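# Swap flagged drives in the dock for spare drives

## Task

Find every drive the screen flags as bad and swap each one for one of the two spare drives lying on the bench mat. Each replacement goes in connector end first (downward), oriented like its neighbours. All unflagged drives must stay exactly where they began. A drive placed into a bay rebuilds for some time, and at no moment may more than one bay be either missing its drive (even partly pulled) or rebuilding, or the task fails. Each removed drive is set straight onto the mat. At the end the dock must sit flat on the mat, no drive may still be rebuilding, and the gripper must have released everything and backed away. Anything that stays in place only because the robot holds it does not count.

## Robot and tools

Robot: one arm with a two-finger gripper. The fingers point along the gripper's own +z axis and close along its y axis. The reported hand point (end_effector_position) lies between the pads when they are shut; closed fingertips stick out about 33 mm past it, fully open ones about 9 mm. Closing pushes the tips roughly 24 mm further out, so keep that much clearance above any surface when gripping.

Frames: the scene frame has its origin on the table top under the arm base, +z up, and +y to the left when facing along +x. Result lines give end_effector_position in metres and end_effector_quat_wxyz in this frame; the printed position may be slightly wrong, worse at long reach. The base may be tilted.

The command row (used by execute_actions and move): exactly 9 numbers, each from -1 to 1, ordered dx, dy, dz, rx, ry, rz, position, force_limit, speed. The first six are NOT an absolute pose: they are an offset of the gripper target, expressed in the gripper's own axes, counted from the gripper pose shown in the most recent result (or, before any result in the scene shows it, and for later calls in the same reply, from where the hand is when the action begins). 1.0 equals 0.6 m for dx, dy, dz and 180 degrees for the rotation vector rx, ry, rz. Sending all zeros is not a pause; it pulls the hand back to that reference pose. The last three numbers drive the fingers: position +1 = fully open (140 mm), about -0.8 = pads touching, -1 = close until blocked. force_limit -1/0/+1 gives roughly 14/60/107 N squeeze on parts up to 40 mm wide. speed -1/0/+1 gives about 30/140/250 mm/s of gap change.

execute_actions: argument actions is a list with at most one item. An empty list just reports the state (with pictures). An action item is {"rows": [...], "steps": n}: up to 15 rows, n from 3 to 15 control steps of 1/30 s each (default 15); each row is measured from the same reference pose, not from the row before, and the final row repeats to fill the steps. A wait item is {"steps": n} with n up to 300, counted from the last result and including your thinking time. Optional pictures: true adds camera images. Each step the commanded pose is clipped to at most 70 mm and 16 degrees away from the measured pose, so long distances need several calls; afterwards the arm only continues to the last clipped pose. The last 3 steps of every action run after the result is returned, while you think.

move: argument target is one 9-number row (offset as above); speed is the path's top speed in m/s, 0.002 to 0.5, default 0.25 (rotation up to twice that in rad/s). It drives a straight path lasting 0.5 to 10 s and does not avoid obstacles; the hand may overshoot speed and wander, especially near full reach. Finger numbers are sent at the start. The result adds a move: line: done (settled near target), off_target, moving, held, or fault, plus which limits acted (paced = pose was clipped, held = a check blocked some steps, after which motion can jump fast) and the distance left. Pictures are included.

wait: seconds from 0 to 10; sends nothing new. zoom_image: camera (cam_head_left, cam_head_right, cam_high, cam_wrist) and region [x0, y0, x1, y1] in that camera's pixels, top-left origin, no larger than 504x504. finished_scene: scene number (1 or 2); irreversible, returns whether the task succeeded and gives the next task.

Reading results: object_status 0 = fingers moving, 1 = blocked while opening, 2 = blocked while closing (a grasp; confirm this after sending -1), 3 = reached the set position or pads met (a thin part might still be held). position_measured is in counts, 3 open to 230 closed, not linear. To squeeze harder on a held part, raise force_limit and nudge position (e.g. -1 to -0.98). "pose unreachable" and HELD mean the clearance check altered or dropped your command. "Hand target" shows where the controller is heading. Flange force is the estimated outside force including held weight; it is noisy, especially during acceleration.

Cameras: cam_head_left and cam_head_right, cam_high (all 896x504) and cam_wrist (616x616 fisheye); calibrations are approximate.

Avoid: any contact reaching 150 N or a joint load limit (147 N m big joints, 36.8 N m wrist joints) triggers a 10 s fault stop. The arm is stiff, so aiming even slightly beyond a firm contact, or hitting fast, can fault. Don't drop, slam or let anything leave the table, don't disturb the unflagged drives or tip the dock, and never have two bays open or rebuilding at once. Long holding heats motors (MOTOR HOT warns; over-temperature brakes the arm). Loose objects may occasionally be nudged by outside pushes.

Each tool is called after "Call:" by a JSON object that holds its "op" and its "data".

## Session

Call:
{"op": "execute_actions", "data": {"actions": []}}

Scene clock: 0.00 s of 8600.00 s.
end_effector_position=(-0.0466, +0.3601, +0.3944) position_measured=3 object_status=3 end_effector_quat_wxyz=(+0.333, +0.591, -0.443, +0.586)
Joint positions: [ 2.251  0.397  0.303 -0.389 -2.638 -2.561]
Joint velocities: [-0.    -0.002 -0.001  0.     0.001 -0.001]
Flange force (N, the push that the arm receives, along the gripper's own x y z axes): no reading
Hand target: -0.047, +0.360, +0.394; +0.333, +0.591, -0.443, +0.586

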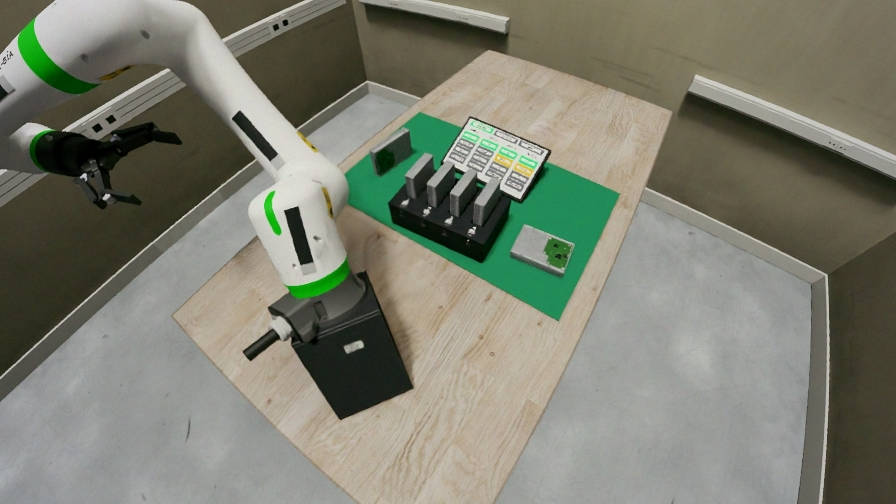

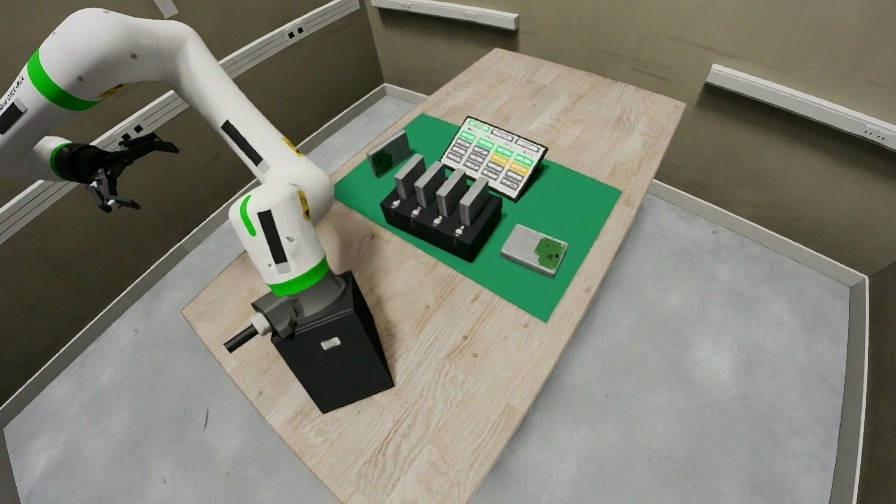

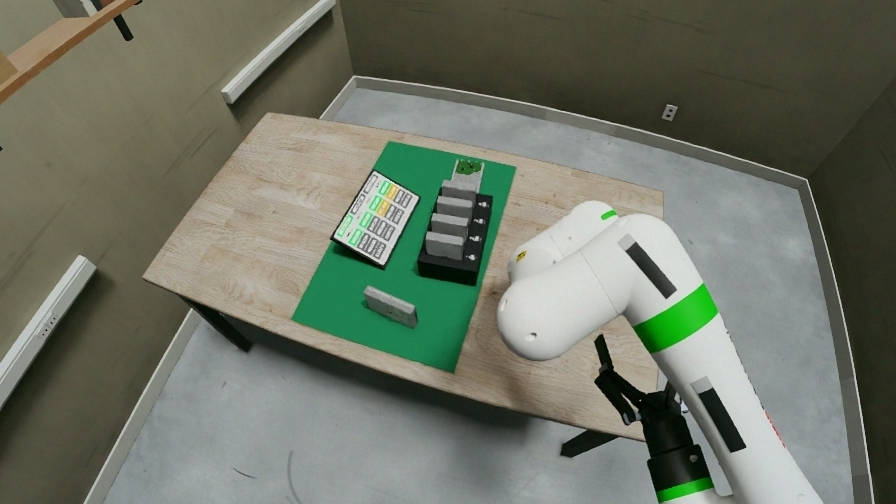

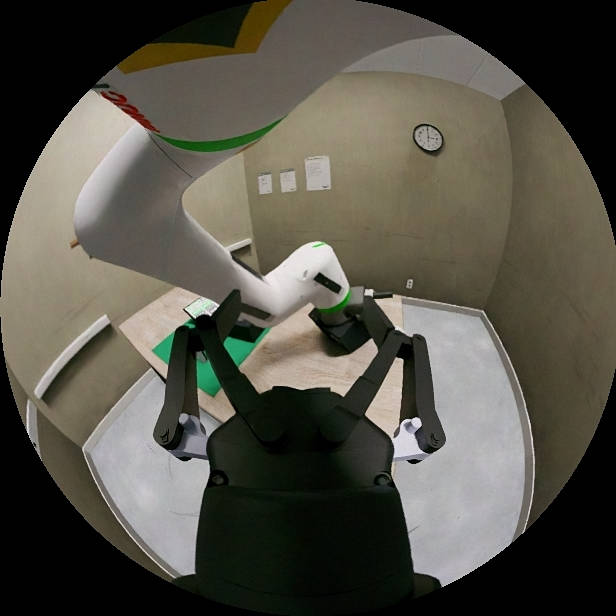

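Call:
{"op": "zoom_image", "data": {"camera": "cam_head_left", "region": [340, 100, 620, 300]}}

Call:
{"op": "zoom_image", "data": {"camera": "cam_high", "region": [290, 140, 530, 340]}}

Call:
{"op": "zoom_image", "data": {"camera": "cam_wrist", "region": [250, 140, 350, 210]}}

Region (340, 100, 620, 300) of cam_head_left's 896x504 image, scaled by 1.800, with more detail than that image has; it fills the top 360 rows of this view, and the rest is white.

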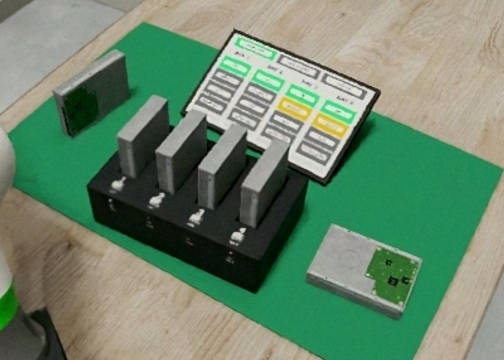

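Region (290, 140, 530, 340) of cam_high's 896x504 image, scaled by 2.100, with more detail than that image has.

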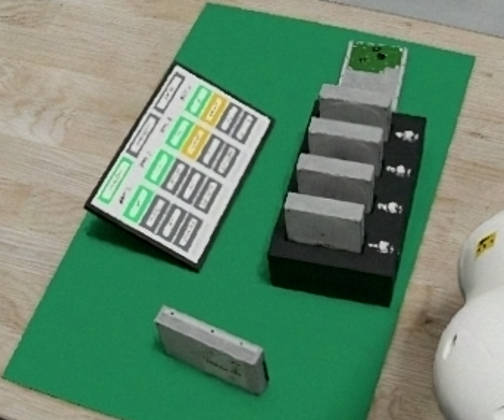

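Region (250, 140, 350, 210) of cam_wrist's 616x616 image, scaled by 5.040, with more detail than that image has; it fills the top 353 rows of this view, and the rest is white.

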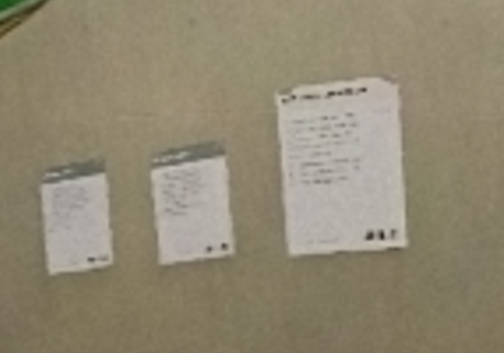

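Call:
{"op": "move", "data": {"target": [0.016,-0.44,0.658,0.247,-0.434,-0.328,1,0,0]}}

Scene clock: 4.40 s of 8600.00 s.
end_effector_position=(+0.1016, +0.2644, +0.3952) position_measured=3 object_status=3 end_effector_quat_wxyz=(+0.232, +0.832, -0.304, +0.402)
Joint positions: [ 2.63  -0.271 -0.303 -0.003 -2.434 -2.044]
Joint velocities: [-0.    -0.     0.001 -0.     0.001 -0.001]
Flange force (N, the push that the arm receives, along the gripper's own x y z axes): [-0.4 0.6 -3.0]
Hand target: +0.102, +0.264, +0.395; +0.232, +0.832, -0.304, +0.402
Off the commanded pose: 0.299 m, 67 deg; position and orientation clipped at the last step of the last action.
Kept back: nothing.
move: held; limits=paced,held; held on 75 of 122 steps, including the last
pose unreachable: on one or more control steps of this call an arm could not follow its commanded pose, so it was not sent that pose on those steps. On the call's last step it was still not sent that pose. It may still have moved: this result reports where it is.
cause: the commanded pose would bring two parts of the arm too close to each other (its gripper and another part of the arm, with joints 3 (elbow) to 6 (wrist roll) between them).
camera_calibration (this result's frames):
cam_wrist: T_world_to_cam=[[-0.663671, -0.720188, 0.202162, 0.169132], [-0.716572, 0.534561, -0.448073, 0.10965], [0.214629, -0.442236, -0.87084, 0.633885], [0, 0, 0, 1]] pos_world=[0.0547704, 0.343519, 0.566951]

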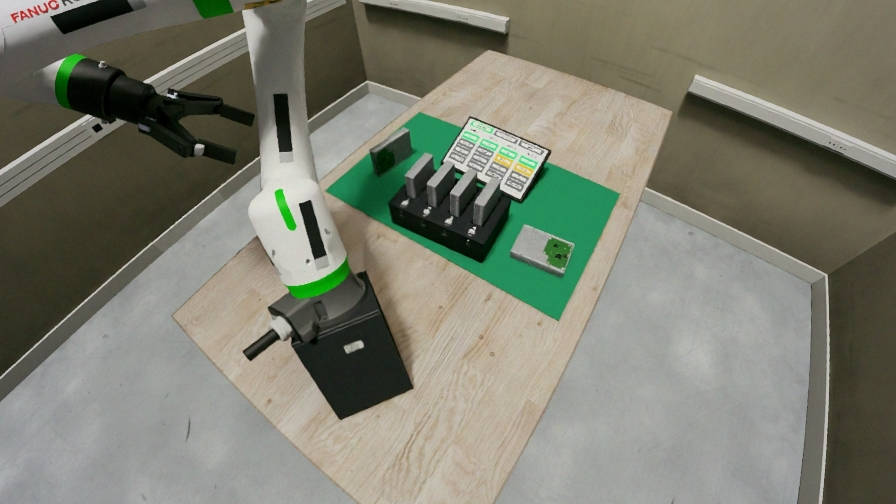

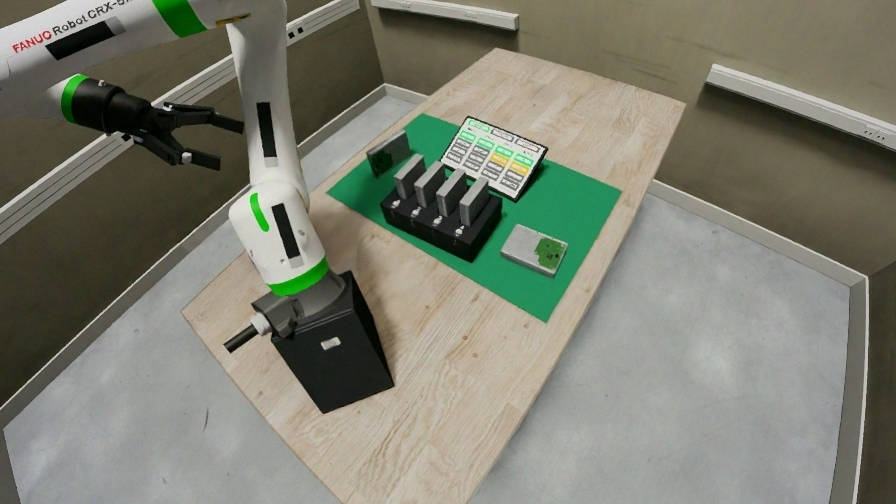

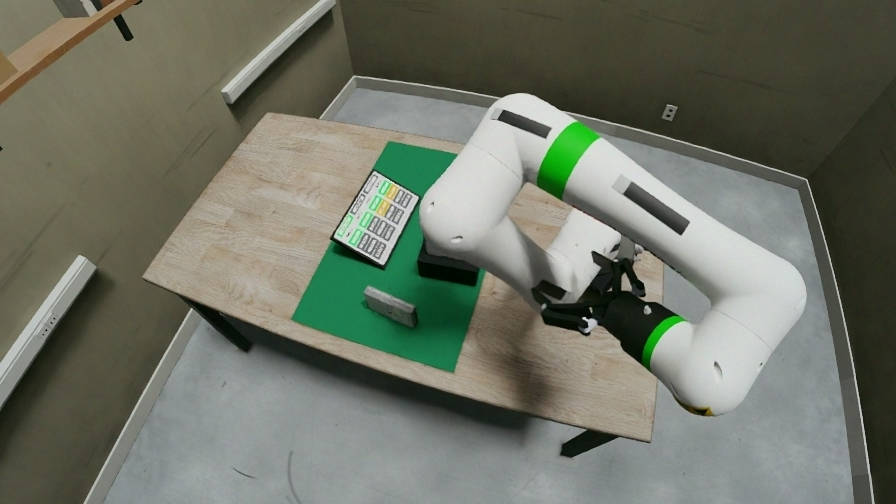

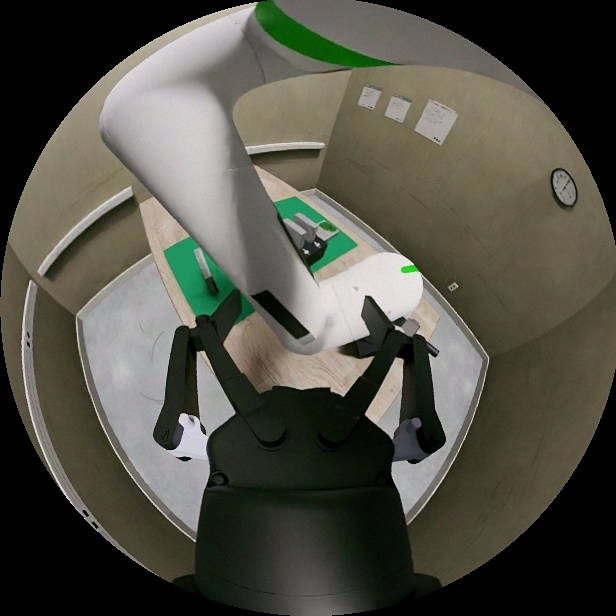

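Call:
{"op": "move", "data": {"target": [-0.478,-0.19,-0.435,0.156,-0.271,-0.205,1,0,0]}}

Call:
{"op": "move", "data": {"target": [0.75,0.1,0,0,0,0,1,0,0]}}

Scene clock: 10.83 s of 8600.00 s.
end_effector_position=(-0.0994, +0.6012, +0.2955) position_measured=3 object_status=3 end_effector_quat_wxyz=(+0.000, +1.000, +0.000, -0.000)
Joint positions: [ 2.448 -0.042 -0.046  0.512 -1.512 -0.927]
Joint velocities: [-0.    -0.     0.001 -0.     0.001  0.001]
Flange force (N, the push that the arm receives, along the gripper's own x y z axes): [-0.1 0.9 -2.6]
Hand target: -0.099, +0.601, +0.295; +0.000, +1.000, +0.000, -0.000
Off the commanded pose: 0.001 m, 0 deg.
Kept back: nothing.
move: done; limits=paced
camera_calibration (this result's frames):
cam_wrist: T_world_to_cam=[[0.0675521, -0.997633, 0.0128485, 0.593883], [-0.885985, -0.0540607, 0.460552, -0.19051], [-0.458767, -0.0424949, -0.88754, 0.436817], [0, 0, 0, 1]] pos_world=[-0.00850986, 0.600741, 0.467802]

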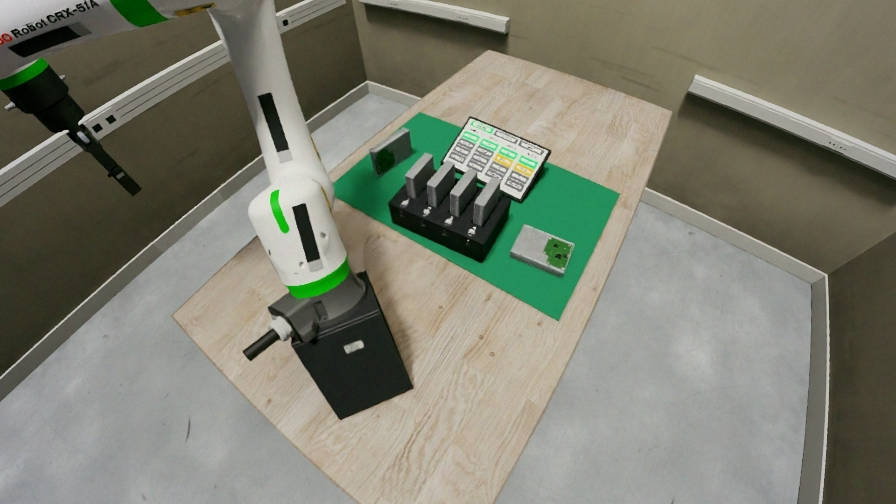

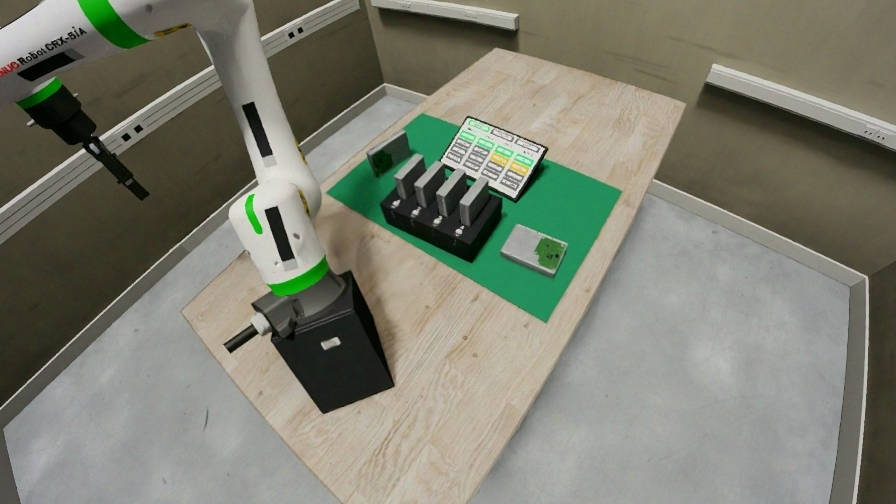

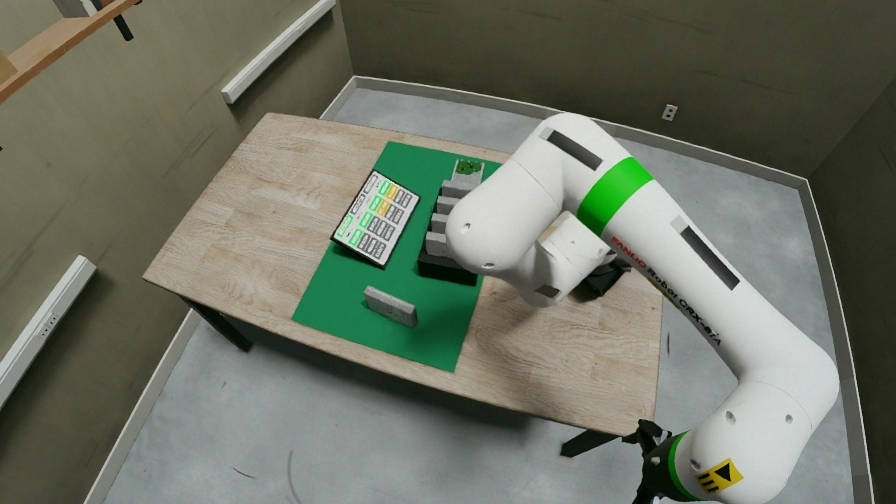

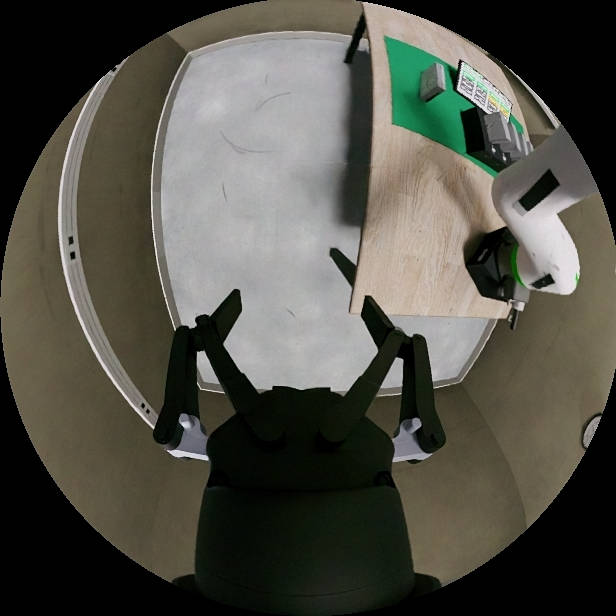

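Scene clock: 13.13 s of 8600.00 s.
end_effector_position=(+0.3514, +0.5434, +0.2982) position_measured=3 object_status=3 end_effector_quat_wxyz=(-0.002, +1.000, +0.001, +0.002)
Joint positions: [ 1.352 -0.261  0.085  0.181 -1.429  0.205]
Joint velocities: [-0.001  0.001  0.001 -0.001  0.     0.002]
Flange force (N, the push that the arm receives, along the gripper's own x y z axes): [-0.3 1.5 -3.0]
Hand target: +0.351, +0.543, +0.298; -0.002, +1.000, +0.001, +0.002
Off the commanded pose: 0.004 m, 0 deg.
Kept back: nothing.
move: off_target
camera_calibration (this result's frames):
cam_wrist: T_world_to_cam=[[0.0681939, -0.997629, 0.00927555, 0.506587], [-0.888219, -0.056476, 0.455936, 0.207947], [-0.454331, -0.0393308, -0.889964, 0.640965], [0, 0, 0, 1]] pos_world=[0.441367, 0.542339, 0.470927]

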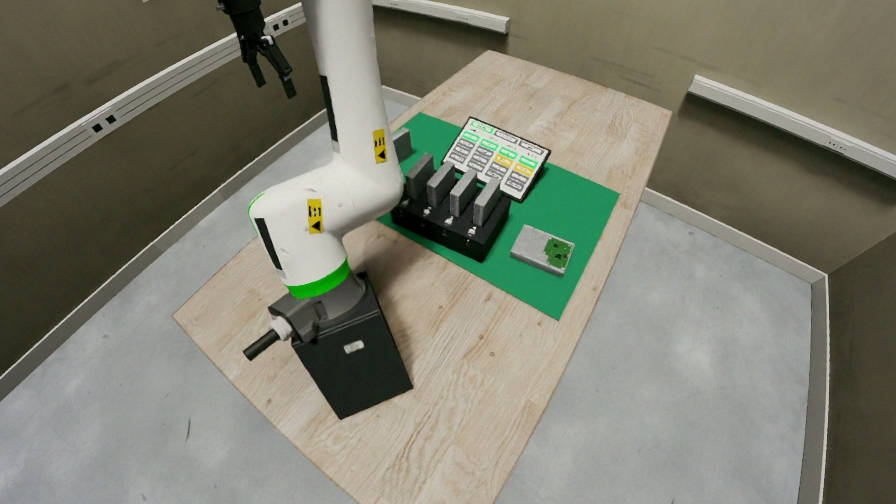

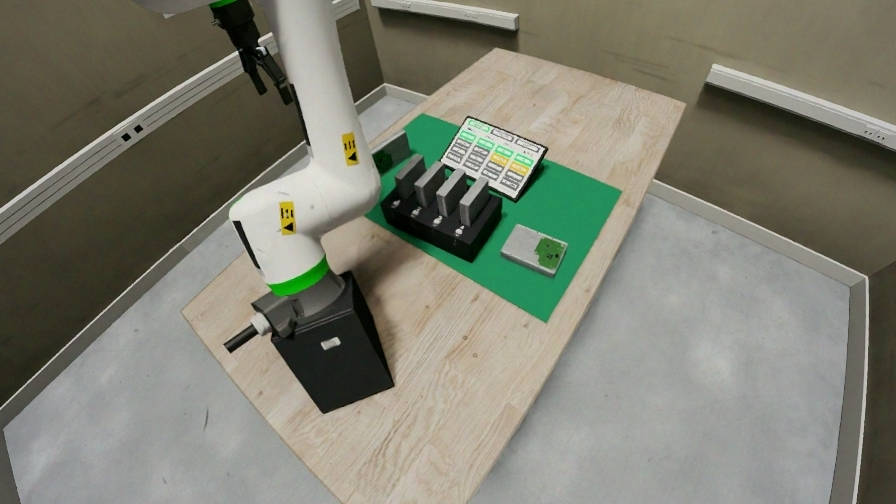

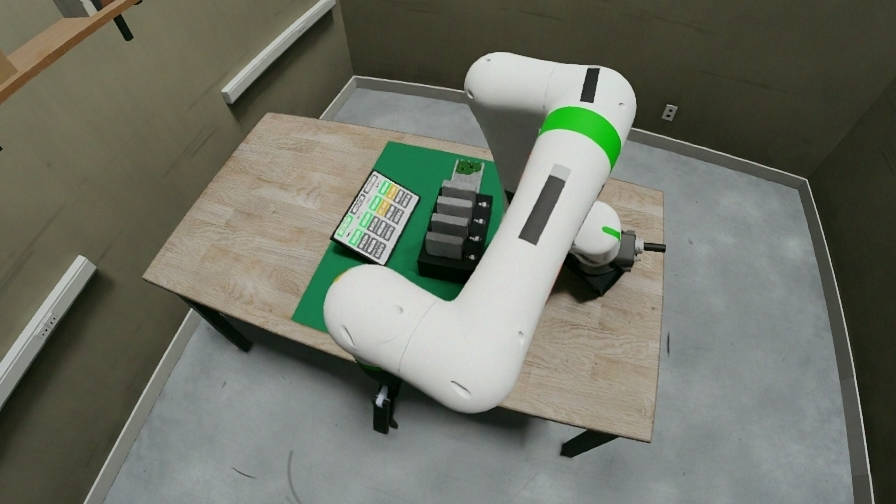

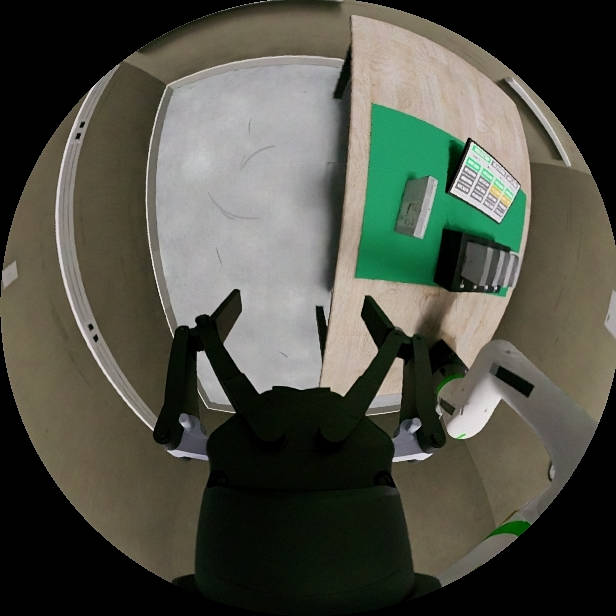

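Call:
{"op": "move", "data": {"target": [0.3,0.5,0,0,0,0,1,0,0]}}

Call:
{"op": "move", "data": {"target": [-0.2,0.47,0.08,0,0,0,1,0,0]}}

Call:
{"op": "zoom_image", "data": {"camera": "cam_wrist", "region": [150, 60, 480, 390]}}

Scene clock: 15.23 s of 8600.00 s.
end_effector_position=(+0.5333, +0.2442, +0.2998) position_measured=3 object_status=3 end_effector_quat_wxyz=(-0.000, +1.000, +0.001, +0.005)
Joint positions: [ 0.253 -0.184  0.11  -0.337 -1.464  1.253]
Joint velocities: [-0.001  0.002  0.    -0.    -0.001 -0.001]
Flange force (N, the push that the arm receives, along the gripper's own x y z axes): [-0.6 -2.5 -3.9]
Hand target: +0.533, +0.244, +0.300; -0.000, +1.000, +0.001, +0.005
Off the commanded pose: 0.002 m, 0 deg.
Kept back: nothing.
move: done
camera_calibration (this result's frames):
cam_wrist: T_world_to_cam=[[0.0695057, -0.997507, 0.0121717, 0.194086], [-0.8905, -0.0565408, 0.451456, 0.354462], [-0.449643, -0.0422177, -0.89221, 0.712195], [0, 0, 0, 1]] pos_world=[0.622392, 0.243711, 0.473041]

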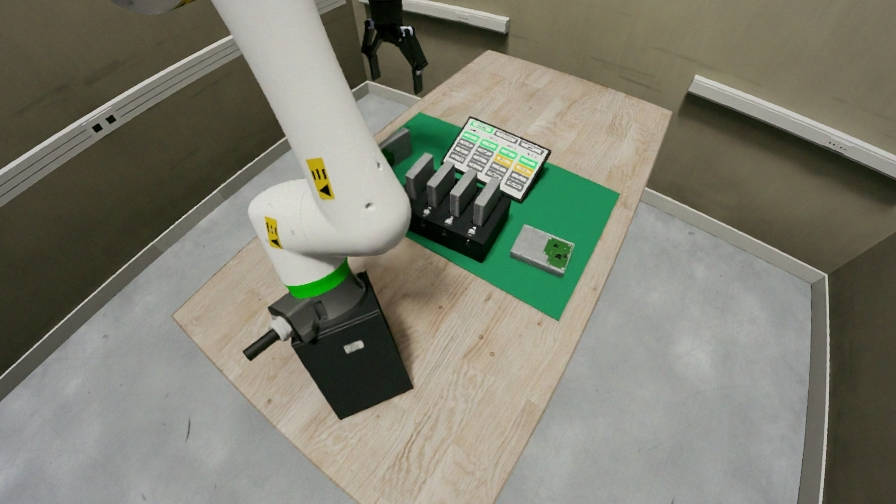

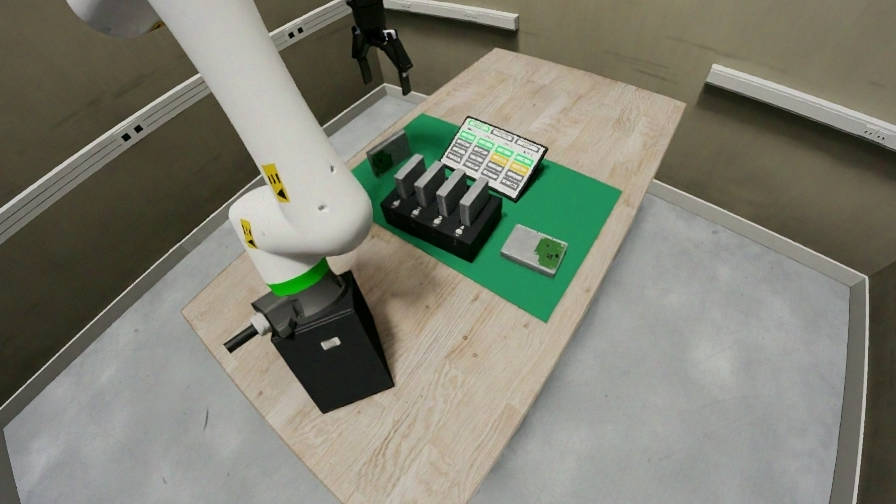

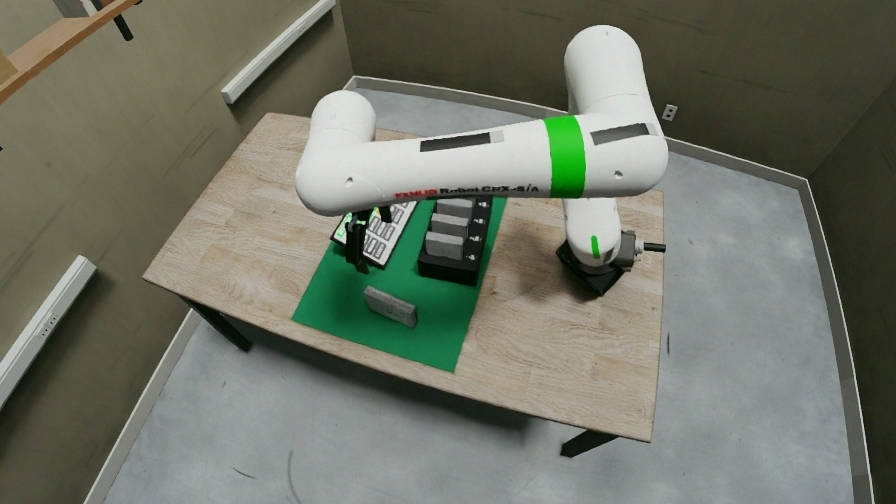

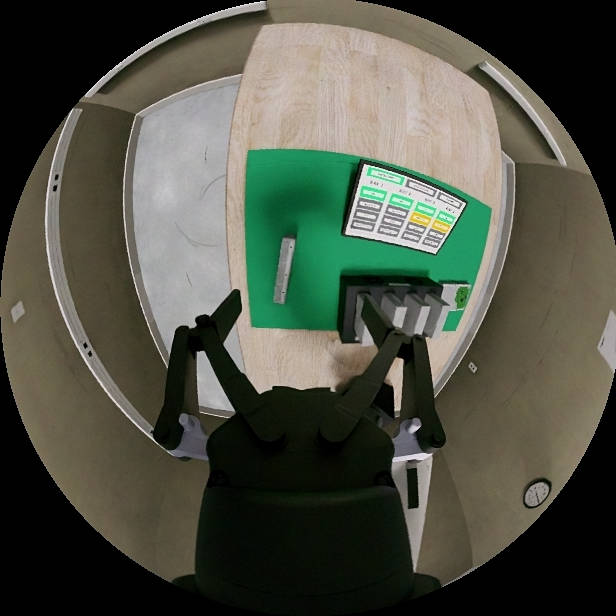

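Scene clock: 16.93 s of 8600.00 s.
end_effector_position=(+0.4152, -0.0392, +0.2517) position_measured=3 object_status=3 end_effector_quat_wxyz=(+0.002, +1.000, +0.001, +0.005)
Joint positions: [-0.445 -0.15  -0.257 -0.519 -1.4    2.056]
Joint velocities: [-0.002  0.     0.    -0.     0.    -0.   ]
Flange force (N, the push that the arm receives, along the gripper's own x y z axes): [-1.9 -4.3 1.1]
Hand target: +0.415, -0.039, +0.252; +0.002, +1.000, +0.001, +0.005
Off the commanded pose: 0.002 m, 0 deg.
Kept back: nothing.
move: done
camera_calibration (this result's frames):
cam_wrist: T_world_to_cam=[[0.0698022, -0.997424, 0.0165454, -0.0811159], [-0.890868, -0.054865, 0.450936, 0.2554], [-0.448866, -0.0462161, -0.892403, 0.603729], [0, 0, 0, 1]] pos_world=[0.504184, -0.0389923, 0.424943]

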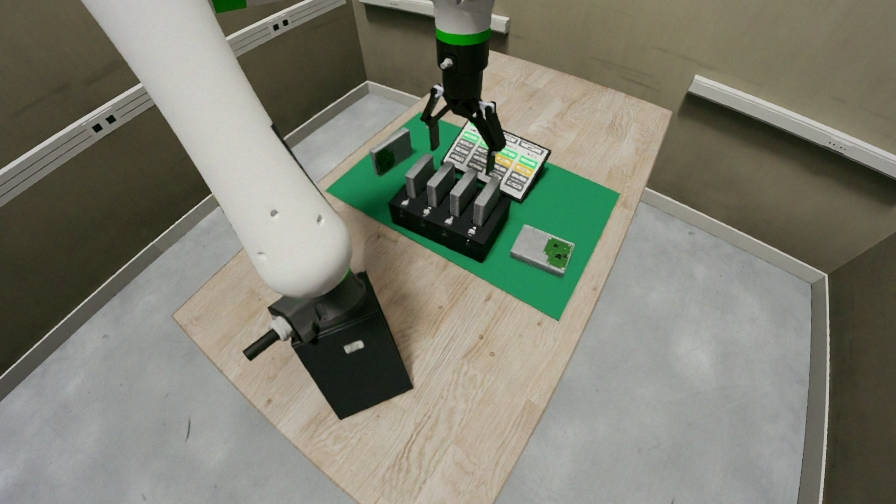

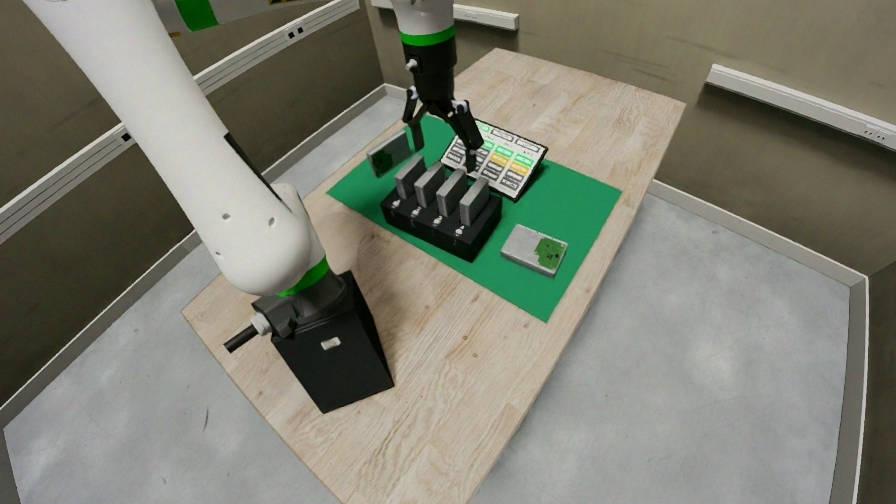

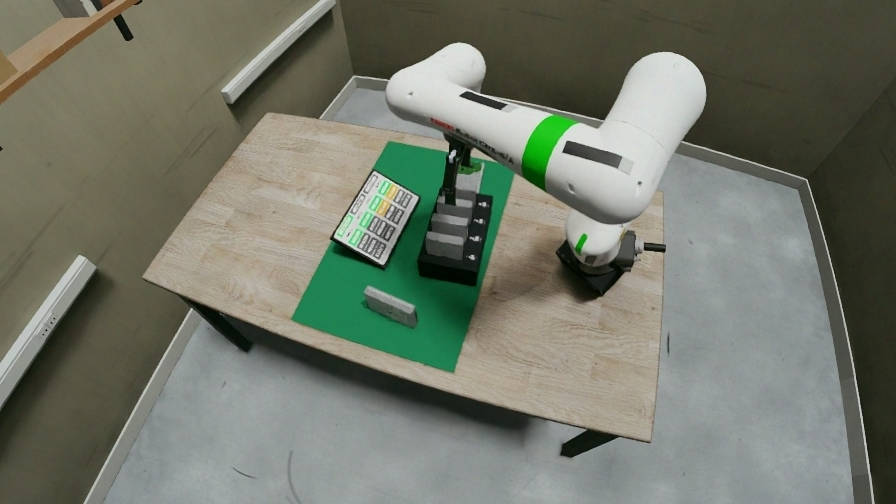

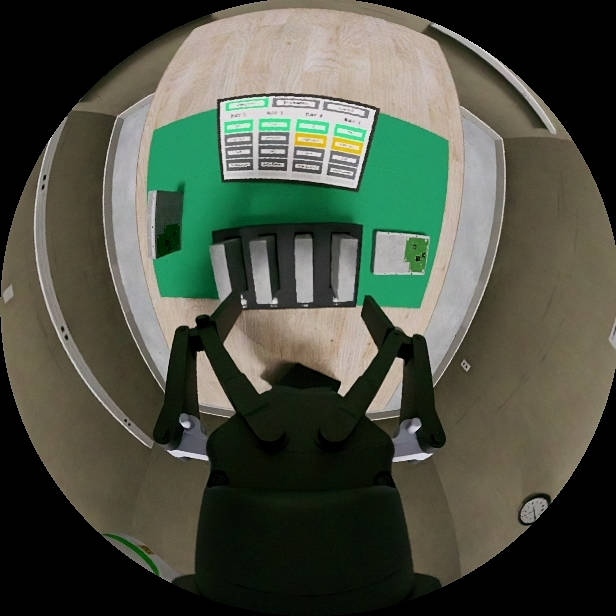

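Region (150, 60, 480, 390) of cam_wrist's 616x616 image, scaled by 1.527, with more detail than that image has.

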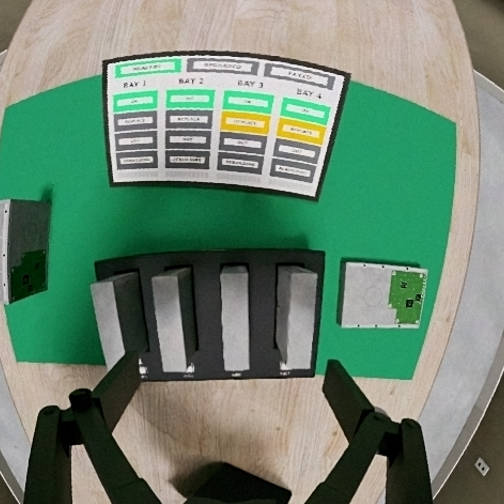

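Call:
{"op": "zoom_image", "data": {"camera": "cam_head_left", "region": [385, 150, 585, 290]}}

Call:
{"op": "zoom_image", "data": {"camera": "cam_wrist", "region": [200, 210, 440, 320]}}

Region (385, 150, 585, 290) of cam_head_left's 896x504 image, scaled by 2.520, with more detail than that image has; it fills the top 353 rows of this view, and the rest is white.

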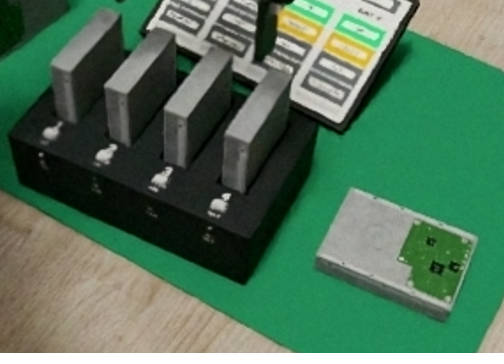

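Region (200, 210, 440, 320) of cam_wrist's 616x616 image, scaled by 2.100, with more detail than that image has; it fills the top 231 rows of this view, and the rest is white.

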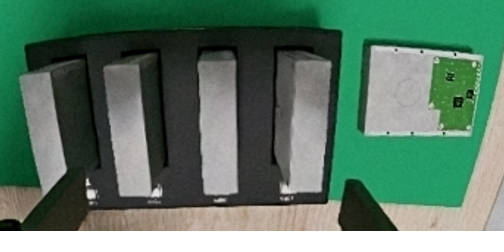

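Call:
{"op": "move", "data": {"target": [0.038,0.11,0.05,0,0,-0.025,-0.1,0,0]}}

Scene clock: 18.07 s of 8600.00 s.
end_effector_position=(+0.4385, -0.1054, +0.2221) position_measured=141 object_status=3 end_effector_quat_wxyz=(+0.002, +0.999, +0.041, +0.005)
Joint positions: [-0.522  0.039 -0.191 -0.532 -1.332  2.264]
Joint velocities: [-0.     0.002  0.     0.     0.001  0.002]
Flange force (N, the push that the arm receives, along the gripper's own x y z axes): [-1.1 -2.0 -0.1]
Hand target: +0.439, -0.105, +0.222; +0.002, +0.999, +0.041, +0.005
Off the commanded pose: 0.000 m, 0 deg.
Kept back: nothing.
move: done
camera_calibration (this result's frames):
cam_wrist: T_world_to_cam=[[0.147757, -0.98886, 0.0179808, -0.181851], [-0.883659, -0.123829, 0.451456, 0.275313], [-0.444201, -0.0825949, -0.892112, 0.578766], [0, 0, 0, 1]] pos_world=[0.527241, -0.0979306, 0.395302]

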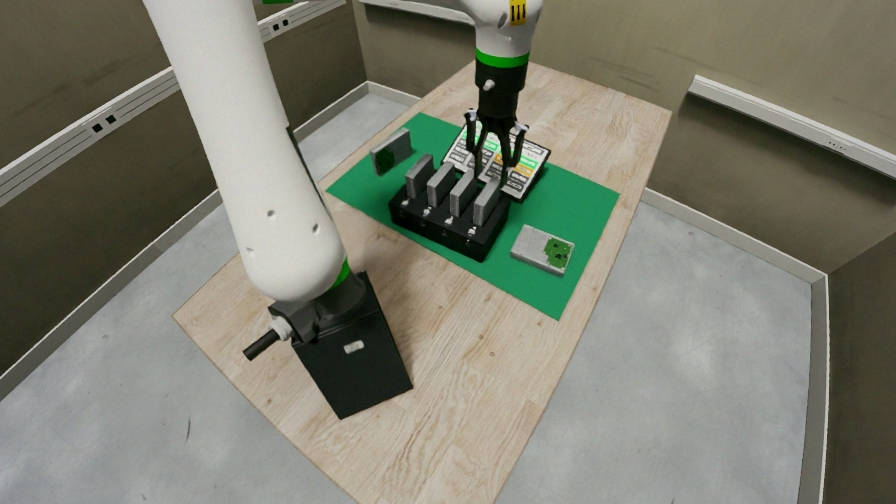

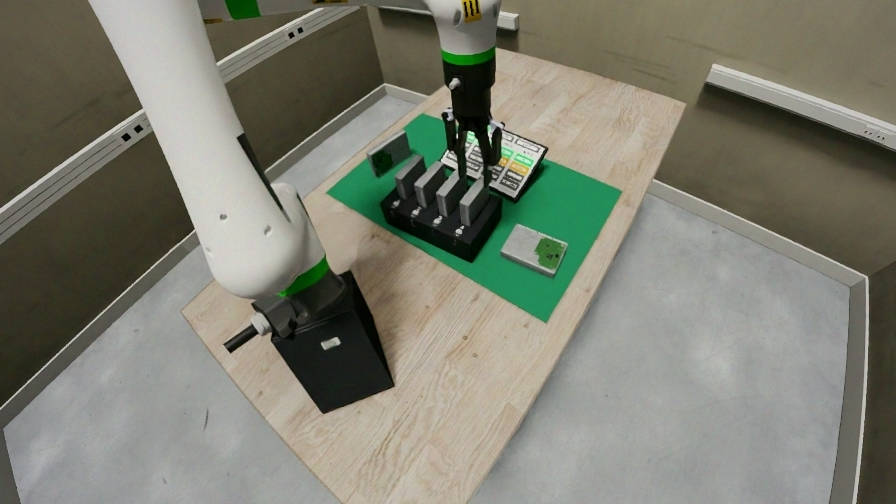

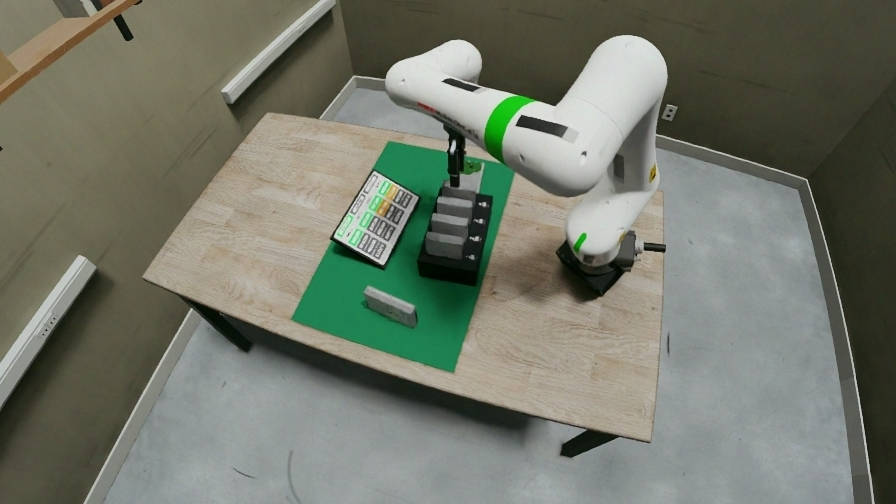

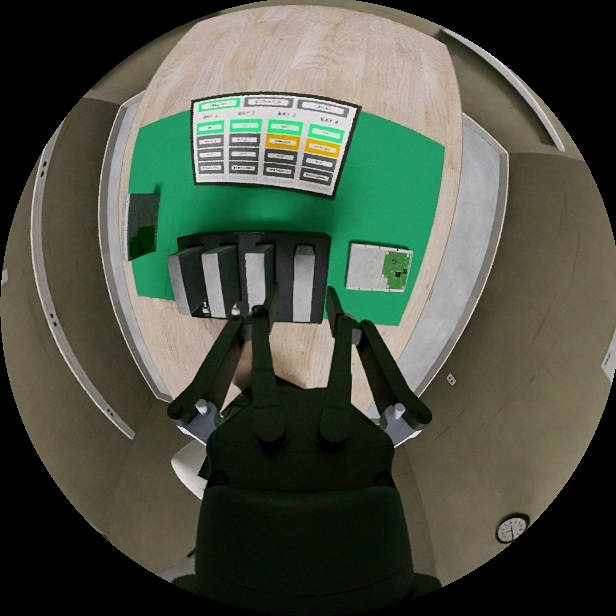

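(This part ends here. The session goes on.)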